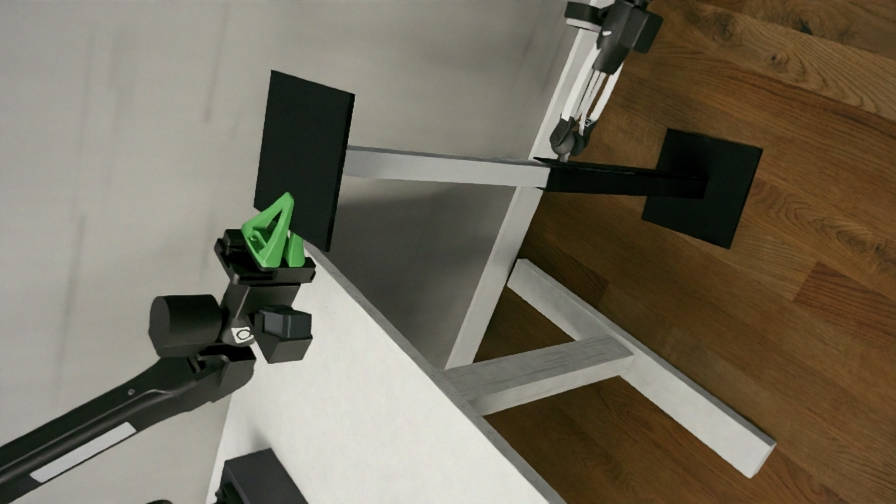

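Call:
execute_actions --actions '[{"benchr":{"joints":{"joint2_rad":1.74,"joint4_rad":0.88}}}]' --cameras '[]'

Scene clock: 323.67 s.
r1.base_odometry: x=-1.595 y=+0.886 heading=-1.728 (m, m, rad; r1's odometry frame)
r1.turned_by_wheels: +0.000 (rad since the last result)
r1.turned_by_imu: +0.000 (rad since the last result)
r1.base_tilt: forward=+0.6 right=+1.3 (deg)
r1.lidar_m: 1.95 2.91 3.71 3.37 1.38 0.96 0.91 0.93 1.04 0.98 0.64 0.83
r1.head_depth_mm: 832 929 1052 1218 1397 1322 1151 / 872 983 712 1305 1484 1330 1160 / 921 1041 716 1343 1456 1292 1160 / 973 1071 1032 1545 1587 1346 1165 / 1032 740 1061 1696 1538 1344 1169 / 1056 788 1076 933 1471 1319 1178 / 748 1323 1088 852 1547 1358 1181
r1.base_status: not commanded
r1.joint_positions: lift_m=+0.360 arm_m=+0.468 wrist_yaw_rad=+1.563 wrist_pitch_rad=-0.019 wrist_roll_rad=+1.575 gripper_m=-0.032 head_pan_rad=-1.007 head_tilt_rad=-0.742
r1.joint_status: not commanded
r1.on_its_own: gripper_m is held at -0.033, not at your -0.050, by its stall guard, which is not easing now; right_wheel is at rest, and its effort (-34) is outside its rest range (-18 to +18)
r1.motor_effort: left_wheel=+15(14) right_wheel=-34(34) lift_m=+40(40) arm_m=+2(2) wrist_yaw_rad=+8(8) wrist_pitch_rad=+5(5) wrist_roll_rad=-3(3) gripper_m=-25(26) head_pan_rad=+2(3) head_tilt_rad=-6(5) (%)
r1.hand_pose: x=+0.2344 y=-0.6147 z=+0.4692 quat_wxyz=(+0.006, +0.704, -0.710, -0.008) (m; r1's base frame)
r1.wrist_depth_mm: 753 513 725 787 819 742 544 / - - 812 - - 824 544 / - 841 821 - - 819 544 / - - 582 581 574 592 553 / 200 200 195 192 192 193 192 / - 507 373 189 - 739 501 / - - - - - 843 561
benchl.joint_positions: joint1_rad=-1.574 joint2_rad=+0.793 joint3_rad=+0.685 joint4_rad=-1.505 joint5_rad=+0.001 joint6_rad=-0.004 gripper_m=+0.094
benchl.joint_status: not commanded
benchl.hand: x=-0.0011 y=-0.1739 z=+0.1615 quat_wxyz=(+0.015, -0.707, -0.707, -0.014) (m; benchl's fixed frame)
benchr.joint_positions: joint1_rad=+1.344 joint2_rad=+1.924 joint3_rad=+0.959 joint4_rad=+0.849 joint5_rad=+0.013 joint6_rad=+1.557 gripper_m=+0.008
benchr.joint_status: joint2_rad time_out (moved -0.030 of -0.213); the others done
benchr.on_its_own: joint2_rad reads +1.924 and still pushes toward +1.740 since a time_out
benchr.hand: x=+0.1550 y=+0.6605 z=+0.1196 quat_wxyz=(-0.084, -0.084, -0.742, -0.659) (m; benchr's fixed frame)
pictures: none
No camera images: the call's "cameras" was empty. Leave "cameras" out to get every camera's image.

Call:
execute_actions --actions '[{"r1":{"joints":{"gripper_m":0.06},"base":{"translate_m":0.016}},"benchr":{"joints":{"joint2_rad":1.85,"joint4_rad":0.86}}}]' --cameras '[]'

Call:
execute_actions --actions '[{"r1":{"joints":{"gripper_m":-0.05}}}]' --cameras '[]'

Call:
execute_actions --actions '[{"r1":{"base":{"translate_m":-0.016}}}]' --cameras '[]'

Call:
execute_actions --actions '[{"benchr":{"joints":{"joint2_rad":1.72,"joint4_rad":0.78}}}]' --cameras '["r1_head_camera"]'

Scene clock: 326.90 s.
r1.base_odometry: x=-1.598 y=+0.870 heading=-1.728 (m, m, rad; r1's odometry frame)
r1.turned_by_wheels: -0.001 (rad since the last result)
r1.turned_by_imu: -0.002 (rad since the last result)
r1.base_tilt: forward=+0.6 right=+1.4 (deg)
r1.lidar_m: 1.94 2.91 3.71 3.38 1.41 0.98 0.93 0.95 1.04 0.99 0.63 0.82
r1.head_depth_mm: 828 928 1056 1213 1386 1320 1152 / 876 982 708 1311 1492 1330 1160 / 920 1037 712 1354 1492 1290 1161 / 970 1069 1059 1549 1570 1341 1165 / 1031 742 1068 1674 1502 1337 1168 / 1044 782 1073 903 1513 1318 1170 / 1152 1309 1089 848 1519 1357 1177
r1.base_status: done
r1.joint_positions: lift_m=+0.360 arm_m=+0.468 wrist_yaw_rad=+1.571 wrist_pitch_rad=-0.059 wrist_roll_rad=+1.575 gripper_m=+0.060 head_pan_rad=-1.007 head_tilt_rad=-0.742
r1.joint_status: all done
r1.on_its_own: right_wheel is at rest, and its effort (+30) is outside its rest range (-18 to +18)
r1.motor_effort: left_wheel=-13(25) right_wheel=+30(55) lift_m=+40(40) arm_m=+2(2) wrist_yaw_rad=-1(8) wrist_pitch_rad=+17(18) wrist_roll_rad=-3(3) gripper_m=+6(99) head_pan_rad=+2(3) head_tilt_rad=-6(5) (%)
r1.hand_pose: x=+0.2330 y=-0.6128 z=+0.4589 quat_wxyz=(+0.020, +0.707, -0.707, -0.022) (m; r1's base frame)
r1.wrist_depth_mm: 761 495 745 836 854 697 515 / - 492 - - - 737 522 / - 540 - - - 770 521 / - 530 562 581 592 594 509 / - 213 197 182 183 184 187 / - 182 184 177 - 184 478 / - - - - - 683 538
benchl.joint_positions: joint1_rad=-1.574 joint2_rad=+0.793 joint3_rad=+0.685 joint4_rad=-1.505 joint5_rad=+0.001 joint6_rad=-0.004 gripper_m=+0.094
benchl.joint_status: not commanded
benchl.hand: x=-0.0011 y=-0.1739 z=+0.1615 quat_wxyz=(+0.015, -0.707, -0.707, -0.014) (m; benchl's fixed frame)
benchr.joint_positions: joint1_rad=+1.344 joint2_rad=+1.924 joint3_rad=+0.959 joint4_rad=+0.844 joint5_rad=+0.013 joint6_rad=+1.557 gripper_m=+0.008
benchr.joint_status: all done
benchr.hand: x=+0.1550 y=+0.6603 z=+0.1181 quat_wxyz=(-0.084, -0.084, -0.744, -0.657) (m; benchr's fixed frame)
pictures: none
No camera images: the call's "cameras" was empty. Leave "cameras" out to get every camera's image.

Scene clock: 328.50 s.
r1.base_odometry: x=-1.598 y=+0.870 heading=-1.729 (m, m, rad; r1's odometry frame)
r1.turned_by_wheels: -0.001 (rad since the last result)
r1.turned_by_imu: -0.001 (rad since the last result)
r1.base_tilt: forward=+0.8 right=+1.3 (deg)
r1.lidar_m: 1.93 2.91 3.70 3.37 1.41 0.98 0.93 0.95 1.04 0.99 0.63 0.82
r1.head_depth_mm: 830 930 1052 1213 1379 1319 1154 / 870 980 710 1308 1486 1331 1157 / 916 1041 714 1349 1477 1301 1159 / 970 1069 1065 1536 1570 1341 1164 / 1027 742 1070 1674 1508 1344 1168 / 1045 782 1082 903 1515 1325 1174 / 1149 1303 1083 852 1522 1350 1178
r1.base_status: not commanded
r1.joint_positions: lift_m=+0.360 arm_m=+0.468 wrist_yaw_rad=+1.569 wrist_pitch_rad=-0.051 wrist_roll_rad=+1.570 gripper_m=-0.048 head_pan_rad=-1.007 head_tilt_rad=-0.742
r1.joint_status: all done
r1.on_its_own: left_wheel is at rest, and its effort (-20) is outside its rest range (-18 to +18); right_wheel is at rest, and its effort (+50) is outside its rest range (-18 to +18)
r1.motor_effort: left_wheel=-20(21) right_wheel=+50(51) lift_m=+37(40) arm_m=+2(2) wrist_yaw_rad=+0(1) wrist_pitch_rad=+15(17) wrist_roll_rad=+0(3) gripper_m=-39(100) head_pan_rad=+3(3) head_tilt_rad=-5(5) (%)
r1.hand_pose: x=+0.2333 y=-0.6132 z=+0.4612 quat_wxyz=(+0.019, +0.706, -0.707, -0.018) (m; r1's base frame)
r1.wrist_depth_mm: 779 516 738 805 806 728 515 / - 510 942 - - 762 518 / - 510 929 - - 778 525 / - 566 577 562 577 590 529 / - 210 198 182 183 186 186 / - 184 186 179 184 184 188 / - - - - - 756 531
benchl.joint_positions: joint1_rad=-1.574 joint2_rad=+0.793 joint3_rad=+0.685 joint4_rad=-1.505 joint5_rad=+0.001 joint6_rad=-0.004 gripper_m=+0.094
benchl.joint_status: not commanded
benchl.hand: x=-0.0011 y=-0.1739 z=+0.1615 quat_wxyz=(+0.015, -0.707, -0.707, -0.014) (m; benchl's fixed frame)
benchr.joint_positions: joint1_rad=+1.344 joint2_rad=+1.924 joint3_rad=+0.959 joint4_rad=+0.844 joint5_rad=+0.013 joint6_rad=+1.557 gripper_m=+0.008
benchr.joint_status: not commanded
benchr.hand: x=+0.1550 y=+0.6603 z=+0.1181 quat_wxyz=(-0.084, -0.084, -0.744, -0.657) (m; benchr's fixed frame)
pictures: none
No camera images: the call's "cameras" was empty. Leave "cameras" out to get every camera's image.

Scene clock: 329.67 s.
r1.base_odometry: x=-1.595 y=+0.886 heading=-1.728 (m, m, rad; r1's odometry frame)
r1.turned_by_wheels: +0.001 (rad since the last result)
r1.turned_by_imu: +0.003 (rad since the last result)
r1.base_tilt: forward=+0.7 right=+1.3 (deg)
r1.lidar_m: 1.95 2.92 3.71 3.77 1.38 0.97 0.91 0.93 1.04 0.99 0.64 0.83
r1.head_depth_mm: 832 931 1056 1214 1385 1324 1157 / 874 986 727 1304 1483 1323 1154 / 918 1042 713 1334 1455 1291 1160 / 977 1058 1060 1550 1580 1335 1172 / 1027 737 1065 1707 1534 1343 1166 / 1054 776 1072 931 1478 1322 1176 / 752 1329 1083 848 1556 1359 1179
r1.base_status: done
r1.joint_positions: lift_m=+0.360 arm_m=+0.468 wrist_yaw_rad=+1.562 wrist_pitch_rad=-0.019 wrist_roll_rad=+1.570 gripper_m=-0.045 head_pan_rad=-1.007 head_tilt_rad=-0.742
r1.joint_status: not commanded
r1.on_its_own: right_wheel is at rest, and its effort (-39) is outside its rest range (-18 to +18)
r1.motor_effort: left_wheel=+16(34) right_wheel=-39(76) lift_m=+37(37) arm_m=+2(2) wrist_yaw_rad=+9(15) wrist_pitch_rad=+6(15) wrist_roll_rad=+0(0) gripper_m=-31(38) head_pan_rad=+3(3) head_tilt_rad=-5(5) (%)
r1.hand_pose: x=+0.2343 y=-0.6151 z=+0.4692 quat_wxyz=(+0.008, +0.704, -0.710, -0.007) (m; r1's base frame)
r1.wrist_depth_mm: 765 518 733 821 817 730 535 / - - 838 - - 794 546 / - 851 818 - - 813 539 / - - 580 590 593 596 546 / 199 201 199 194 192 193 192 / - 495 374 170 190 725 498 / - - - - - 816 551
benchl.joint_positions: joint1_rad=-1.574 joint2_rad=+0.793 joint3_rad=+0.685 joint4_rad=-1.505 joint5_rad=+0.001 joint6_rad=-0.004 gripper_m=+0.094
benchl.joint_status: not commanded
benchl.hand: x=-0.0011 y=-0.1739 z=+0.1615 quat_wxyz=(+0.015, -0.707, -0.707, -0.014) (m; benchl's fixed frame)
benchr.joint_positions: joint1_rad=+1.344 joint2_rad=+1.919 joint3_rad=+0.959 joint4_rad=+0.847 joint5_rad=+0.013 joint6_rad=+1.559 gripper_m=+0.008
benchr.joint_status: not commanded
benchr.hand: x=+0.1551 y=+0.6606 z=+0.1227 quat_wxyz=(-0.084, -0.084, -0.741, -0.661) (m; benchr's fixed frame)
pictures: none
No camera images: the call's "cameras" was empty. Leave "cameras" out to get every camera's image.

Scene clock: 331.57 s.
r1.base_odometry: x=-1.595 y=+0.886 heading=-1.728 (m, m, rad; r1's odometry frame)
r1.turned_by_wheels: +0.000 (rad since the last result)
r1.turned_by_imu: +0.000 (rad since the last result)
r1.base_tilt: forward=+0.8 right=+1.4 (deg)
r1.lidar_m: 1.95 2.92 3.70 3.39 1.38 0.96 0.91 0.94 1.04 0.98 0.64 0.83
r1.head_depth_mm: 833 931 1053 1210 1390 1324 1149 / 874 972 689 1305 1483 1331 1159 / 923 1024 708 1341 1459 1293 1164 / 978 1046 1108 1554 1573 1337 1171 / 1019 722 1071 1693 1544 1347 1175 / 1046 779 1074 930 1480 1326 1172 / 749 1322 1086 852 1568 1356 1174
r1.base_status: not commanded
r1.joint_positions: lift_m=+0.360 arm_m=+0.468 wrist_yaw_rad=+1.563 wrist_pitch_rad=-0.019 wrist_roll_rad=+1.570 gripper_m=-0.035 head_pan_rad=-1.007 head_tilt_rad=-0.742
r1.joint_status: not commanded
r1.on_its_own: gripper_m is held at -0.036, not at your -0.050, by its stall guard, which is still easing; right_wheel is at rest, and its effort (-36) is outside its rest range (-18 to +18)
r1.motor_effort: left_wheel=+15(16) right_wheel=-36(40) lift_m=+37(37) arm_m=+2(2) wrist_yaw_rad=+8(9) wrist_pitch_rad=+5(5) wrist_roll_rad=+0(0) gripper_m=-27(29) head_pan_rad=+3(2) head_tilt_rad=-5(5) (%)
r1.hand_pose: x=+0.2343 y=-0.6147 z=+0.4692 quat_wxyz=(+0.008, +0.704, -0.710, -0.007) (m; r1's base frame)
r1.wrist_depth_mm: 780 519 713 818 835 732 537 / - - 839 - - 814 544 / - 836 805 - - 812 548 / - - 591 586 582 587 548 / - 202 199 191 192 192 192 / - 498 373 191 - 734 501 / - - - - - 810 548
benchl.joint_positions: joint1_rad=-1.574 joint2_rad=+0.793 joint3_rad=+0.685 joint4_rad=-1.505 joint5_rad=+0.001 joint6_rad=-0.004 gripper_m=+0.094
benchl.joint_status: not commanded
benchl.hand: x=-0.0011 y=-0.1739 z=+0.1615 quat_wxyz=(+0.015, -0.707, -0.707, -0.014) (m; benchl's fixed frame)
benchr.joint_positions: joint1_rad=+1.345 joint2_rad=+1.863 joint3_rad=+0.963 joint4_rad=+0.773 joint5_rad=+0.014 joint6_rad=+1.555 gripper_m=+0.008
benchr.joint_status: joint2_rad time_out (moved -0.056 of -0.199); the others done
benchr.on_its_own: joint2_rad reads +1.863 and still pushes toward +1.720 since a time_out
benchr.hand: x=+0.1546 y=+0.6595 z=+0.1428 quat_wxyz=(-0.085, -0.083, -0.746, -0.655) (m; benchr's fixed frame)
pictures: r1_head_camera (sideways: a quarter turn clockwise sets it upright)
camera_calibration (this result's frames):
r1_head_camera: T_world_to_cam=[[-0.370843, 0.603387, -0.705974, 0.93967], [0.833266, 0.55183, 0.0339329, -0.0424686], [0.410052, -0.575681, -0.707424, 0.872938], [0, 0, 0, 1]] pos_world=[0.0259077, -0.0410156, 1.28236]
Images, in order (width x height): r1_head_camera 896x504.

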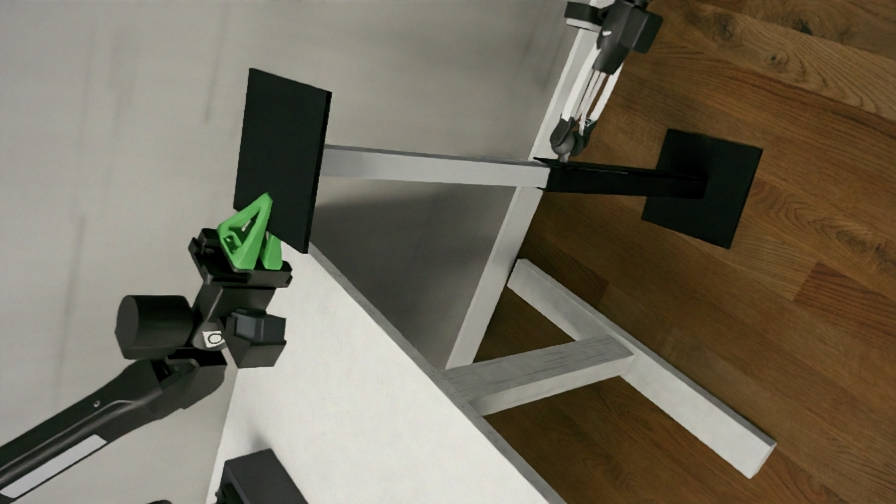

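Call:
execute_actions --actions '[{"r1":{"joints":{"gripper_m":0.06},"base":{"translate_m":0.016}},"benchr":{"joints":{"joint2_rad":1.79,"joint4_rad":0.785}}}]' --cameras '[]'

Call:
execute_actions --actions '[{"r1":{"joints":{"gripper_m":-0.05}}}]' --cameras '[]'

Call:
execute_actions --actions '[{"r1":{"base":{"translate_m":-0.016}}}]' --cameras '[]'

Call:
execute_actions --actions '[{"benchr":{"joints":{"joint2_rad":1.66,"joint4_rad":0.72}}}]' --cameras '["r1_head_camera"]'

Scene clock: 334.17 s.
r1.base_odometry: x=-1.598 y=+0.870 heading=-1.729 (m, m, rad; r1's odometry frame)
r1.turned_by_wheels: -0.001 (rad since the last result)
r1.turned_by_imu: -0.002 (rad since the last result)
r1.base_tilt: forward=+0.6 right=+1.3 (deg)
r1.lidar_m: 1.93 2.90 3.72 3.35 1.41 0.98 0.93 0.95 1.04 0.98 0.63 0.82
r1.head_depth_mm: 831 928 1050 1216 1383 1322 1152 / 870 970 689 1307 1481 1332 1163 / 918 1025 693 1362 1496 1297 1161 / 972 1035 1102 1545 1570 1340 1163 / 1021 726 1071 1669 1508 1342 1167 / 1028 1256 1073 902 1509 1316 1177 / 1154 1308 1089 853 1517 1356 1179
r1.base_status: done
r1.joint_positions: lift_m=+0.360 arm_m=+0.468 wrist_yaw_rad=+1.571 wrist_pitch_rad=-0.059 wrist_roll_rad=+1.570 gripper_m=+0.060 head_pan_rad=-1.007 head_tilt_rad=-0.742
r1.joint_status: all done
r1.on_its_own: right_wheel is at rest, and its effort (+28) is outside its rest range (-18 to +18)
r1.motor_effort: left_wheel=-11(26) right_wheel=+28(53) lift_m=+37(37) arm_m=+2(2) wrist_yaw_rad=-1(7) wrist_pitch_rad=+17(18) wrist_roll_rad=+0(0) gripper_m=+7(99) head_pan_rad=+2(3) head_tilt_rad=-5(5) (%)
r1.hand_pose: x=+0.2330 y=-0.6127 z=+0.4590 quat_wxyz=(+0.022, +0.707, -0.707, -0.021) (m; r1's base frame)
r1.wrist_depth_mm: 761 489 759 809 812 697 509 / - 526 - - - 774 517 / - 532 - - - 731 516 / - 523 574 583 581 584 524 / - 202 190 181 183 186 188 / - 184 183 178 - 183 456 / - - - - - 671 517
benchl.joint_positions: joint1_rad=-1.574 joint2_rad=+0.793 joint3_rad=+0.685 joint4_rad=-1.505 joint5_rad=+0.001 joint6_rad=-0.004 gripper_m=+0.094
benchl.joint_status: not commanded
benchl.hand: x=-0.0011 y=-0.1739 z=+0.1615 quat_wxyz=(+0.015, -0.707, -0.707, -0.014) (m; benchl's fixed frame)
benchr.joint_positions: joint1_rad=+1.345 joint2_rad=+1.863 joint3_rad=+0.963 joint4_rad=+0.773 joint5_rad=+0.014 joint6_rad=+1.555 gripper_m=+0.008
benchr.joint_status: all done
benchr.hand: x=+0.1546 y=+0.6595 z=+0.1428 quat_wxyz=(-0.085, -0.083, -0.746, -0.655) (m; benchr's fixed frame)
pictures: none
No camera images: the call's "cameras" was empty. Leave "cameras" out to get every camera's image.

Scene clock: 335.77 s.
r1.base_odometry: x=-1.598 y=+0.870 heading=-1.729 (m, m, rad; r1's odometry frame)
r1.turned_by_wheels: -0.001 (rad since the last result)
r1.turned_by_imu: -0.001 (rad since the last result)
r1.base_tilt: forward=+0.6 right=+1.4 (deg)
r1.lidar_m: 1.93 2.90 3.68 3.37 1.42 0.98 0.93 0.95 1.04 0.98 0.63 0.82
r1.head_depth_mm: 829 927 1052 1217 1379 1324 1157 / 871 969 689 1306 1481 1322 1156 / 919 1022 695 1357 1459 1303 1163 / 967 1038 1102 1533 1583 1342 1162 / 1021 722 1072 1672 1494 1350 1170 / 1033 1242 1073 903 1516 1318 1176 / 1151 1312 1082 850 1518 1361 1180
r1.base_status: not commanded
r1.joint_positions: lift_m=+0.360 arm_m=+0.468 wrist_yaw_rad=+1.570 wrist_pitch_rad=-0.049 wrist_roll_rad=+1.569 gripper_m=-0.048 head_pan_rad=-1.007 head_tilt_rad=-0.742
r1.joint_status: all done
r1.on_its_own: left_wheel is at rest, and its effort (-20) is outside its rest range (-18 to +18); right_wheel is at rest, and its effort (+50) is outside its rest range (-18 to +18)
r1.motor_effort: left_wheel=-20(21) right_wheel=+50(49) lift_m=+37(37) arm_m=+2(2) wrist_yaw_rad=+0(1) wrist_pitch_rad=+14(17) wrist_roll_rad=+0(0) gripper_m=-38(100) head_pan_rad=+3(2) head_tilt_rad=-5(5) (%)
r1.hand_pose: x=+0.2334 y=-0.6131 z=+0.4616 quat_wxyz=(+0.018, +0.706, -0.707, -0.017) (m; r1's base frame)
r1.wrist_depth_mm: 767 513 741 793 811 718 532 / - 512 952 - - 746 528 / - 519 932 - - 758 532 / - 557 567 573 588 583 530 / - 206 197 181 183 186 188 / - 186 187 178 183 184 185 / - - - - - 799 527
benchl.joint_positions: joint1_rad=-1.574 joint2_rad=+0.793 joint3_rad=+0.685 joint4_rad=-1.505 joint5_rad=+0.001 joint6_rad=-0.004 gripper_m=+0.094
benchl.joint_status: not commanded
benchl.hand: x=-0.0011 y=-0.1739 z=+0.1615 quat_wxyz=(+0.015, -0.707, -0.707, -0.014) (m; benchl's fixed frame)
benchr.joint_positions: joint1_rad=+1.345 joint2_rad=+1.863 joint3_rad=+0.963 joint4_rad=+0.773 joint5_rad=+0.014 joint6_rad=+1.555 gripper_m=+0.008
benchr.joint_status: not commanded
benchr.hand: x=+0.1546 y=+0.6595 z=+0.1428 quat_wxyz=(-0.085, -0.083, -0.746, -0.655) (m; benchr's fixed frame)
pictures: none
No camera images: the call's "cameras" was empty. Leave "cameras" out to get every camera's image.

Scene clock: 336.93 s.
r1.base_odometry: x=-1.595 y=+0.886 heading=-1.728 (m, m, rad; r1's odometry frame)
r1.turned_by_wheels: +0.001 (rad since the last result)
r1.turned_by_imu: +0.003 (rad since the last result)
r1.base_tilt: forward=+0.8 right=+1.2 (deg)
r1.lidar_m: 1.95 2.91 3.68 3.77 1.38 0.96 0.91 0.93 1.04 0.98 0.64 0.83
r1.head_depth_mm: 835 929 1053 1217 1398 1327 1153 / 869 967 676 1311 1481 1333 1150 / 919 1021 709 1340 1459 1301 1160 / 977 1031 1109 1551 1578 1337 1168 / 1019 731 1073 1696 1532 1345 1164 / 1050 790 1072 929 1483 1320 1175 / 750 1320 1080 851 1555 1358 1183
r1.base_status: done
r1.joint_positions: lift_m=+0.360 arm_m=+0.468 wrist_yaw_rad=+1.563 wrist_pitch_rad=-0.019 wrist_roll_rad=+1.570 gripper_m=-0.045 head_pan_rad=-1.007 head_tilt_rad=-0.742
r1.joint_status: not commanded
r1.on_its_own: right_wheel is at rest, and its effort (-39) is outside its rest range (-18 to +18)
r1.motor_effort: left_wheel=+16(36) right_wheel=-39(74) lift_m=+37(37) arm_m=+2(2) wrist_yaw_rad=+9(14) wrist_pitch_rad=+6(14) wrist_roll_rad=+0(0) gripper_m=-31(37) head_pan_rad=+3(2) head_tilt_rad=-5(5) (%)
r1.hand_pose: x=+0.2343 y=-0.6149 z=+0.4692 quat_wxyz=(+0.008, +0.704, -0.710, -0.007) (m; r1's base frame)
r1.wrist_depth_mm: 775 520 737 792 832 718 546 / - - 810 - - 802 551 / - 852 824 - - 817 543 / - - 577 579 591 588 568 / - 199 200 192 192 192 193 / - 499 374 170 - 743 511 / - - - - - 806 553
benchl.joint_positions: joint1_rad=-1.574 joint2_rad=+0.793 joint3_rad=+0.685 joint4_rad=-1.505 joint5_rad=+0.001 joint6_rad=-0.004 gripper_m=+0.094
benchl.joint_status: not commanded
benchl.hand: x=-0.0011 y=-0.1739 z=+0.1615 quat_wxyz=(+0.015, -0.707, -0.707, -0.014) (m; benchl's fixed frame)
benchr.joint_positions: joint1_rad=+1.345 joint2_rad=+1.860 joint3_rad=+0.965 joint4_rad=+0.775 joint5_rad=+0.014 joint6_rad=+1.557 gripper_m=+0.008
benchr.joint_status: not commanded
benchr.hand: x=+0.1548 y=+0.6603 z=+0.1469 quat_wxyz=(-0.084, -0.084, -0.743, -0.658) (m; benchr's fixed frame)
pictures: none
No camera images: the call's "cameras" was empty. Leave "cameras" out to get every camera's image.

Scene clock: 338.83 s.
r1.base_odometry: x=-1.595 y=+0.886 heading=-1.728 (m, m, rad; r1's odometry frame)
r1.turned_by_wheels: +0.000 (rad since the last result)
r1.turned_by_imu: +0.000 (rad since the last result)
r1.base_tilt: forward=+0.7 right=+1.2 (deg)
r1.lidar_m: 1.95 2.92 3.70 3.40 1.39 0.96 0.91 0.93 1.04 0.98 0.64 0.84
r1.head_depth_mm: 833 924 1057 1211 1383 1323 1153 / 875 951 1118 1304 1485 1329 1153 / 921 1004 730 1333 1454 1289 1160 / 976 690 1203 1551 1574 1334 1166 / 1001 721 1071 1702 1531 1348 1164 / 1032 1267 1078 928 1471 1320 1171 / 1071 1317 1079 853 1557 1351 1173
r1.base_status: not commanded
r1.joint_positions: lift_m=+0.360 arm_m=+0.468 wrist_yaw_rad=+1.564 wrist_pitch_rad=-0.019 wrist_roll_rad=+1.570 gripper_m=-0.035 head_pan_rad=-1.007 head_tilt_rad=-0.742
r1.joint_status: not commanded
r1.on_its_own: gripper_m is held at -0.036, not at your -0.050, by its stall guard, which is still easing; right_wheel is at rest, and its effort (-36) is outside its rest range (-18 to +18)
r1.motor_effort: left_wheel=+14(16) right_wheel=-36(39) lift_m=+37(37) arm_m=+2(2) wrist_yaw_rad=+7(9) wrist_pitch_rad=+6(6) wrist_roll_rad=+0(0) gripper_m=-27(30) head_pan_rad=+2(3) head_tilt_rad=-5(6) (%)
r1.hand_pose: x=+0.2343 y=-0.6144 z=+0.4692 quat_wxyz=(+0.008, +0.705, -0.709, -0.007) (m; r1's base frame)
r1.wrist_depth_mm: 790 524 711 784 814 741 542 / - - 822 - - 803 553 / - 845 805 - - 804 552 / - - 576 575 589 585 557 / - 200 199 193 194 192 191 / - 508 374 188 - 742 510 / - - - - - 842 559
benchl.joint_positions: joint1_rad=-1.574 joint2_rad=+0.793 joint3_rad=+0.685 joint4_rad=-1.505 joint5_rad=+0.001 joint6_rad=-0.004 gripper_m=+0.094
benchl.joint_status: not commanded
benchl.hand: x=-0.0011 y=-0.1739 z=+0.1615 quat_wxyz=(+0.015, -0.707, -0.707, -0.014) (m; benchl's fixed frame)
benchr.joint_positions: joint1_rad=+1.345 joint2_rad=+1.808 joint3_rad=+0.971 joint4_rad=+0.712 joint5_rad=+0.014 joint6_rad=+1.555 gripper_m=+0.008
benchr.joint_status: joint2_rad time_out (moved -0.051 of -0.200); the others done
benchr.on_its_own: joint2_rad reads +1.808 and still pushes toward +1.660 since a time_out
benchr.hand: x=+0.1545 y=+0.6588 z=+0.1680 quat_wxyz=(-0.085, -0.083, -0.745, -0.656) (m; benchr's fixed frame)
pictures: r1_head_camera (sideways: a quarter turn clockwise sets it upright)
camera_calibration (this result's frames):
r1_head_camera: T_world_to_cam=[[-0.370843, 0.603387, -0.705974, 0.939669], [0.833266, 0.55183, 0.0339329, -0.0424686], [0.410052, -0.57568, -0.707425, 0.872938], [0, 0, 0, 1]] pos_world=[0.0259077, -0.0410156, 1.28236]
Images, in order (width x height): r1_head_camera 896x504.

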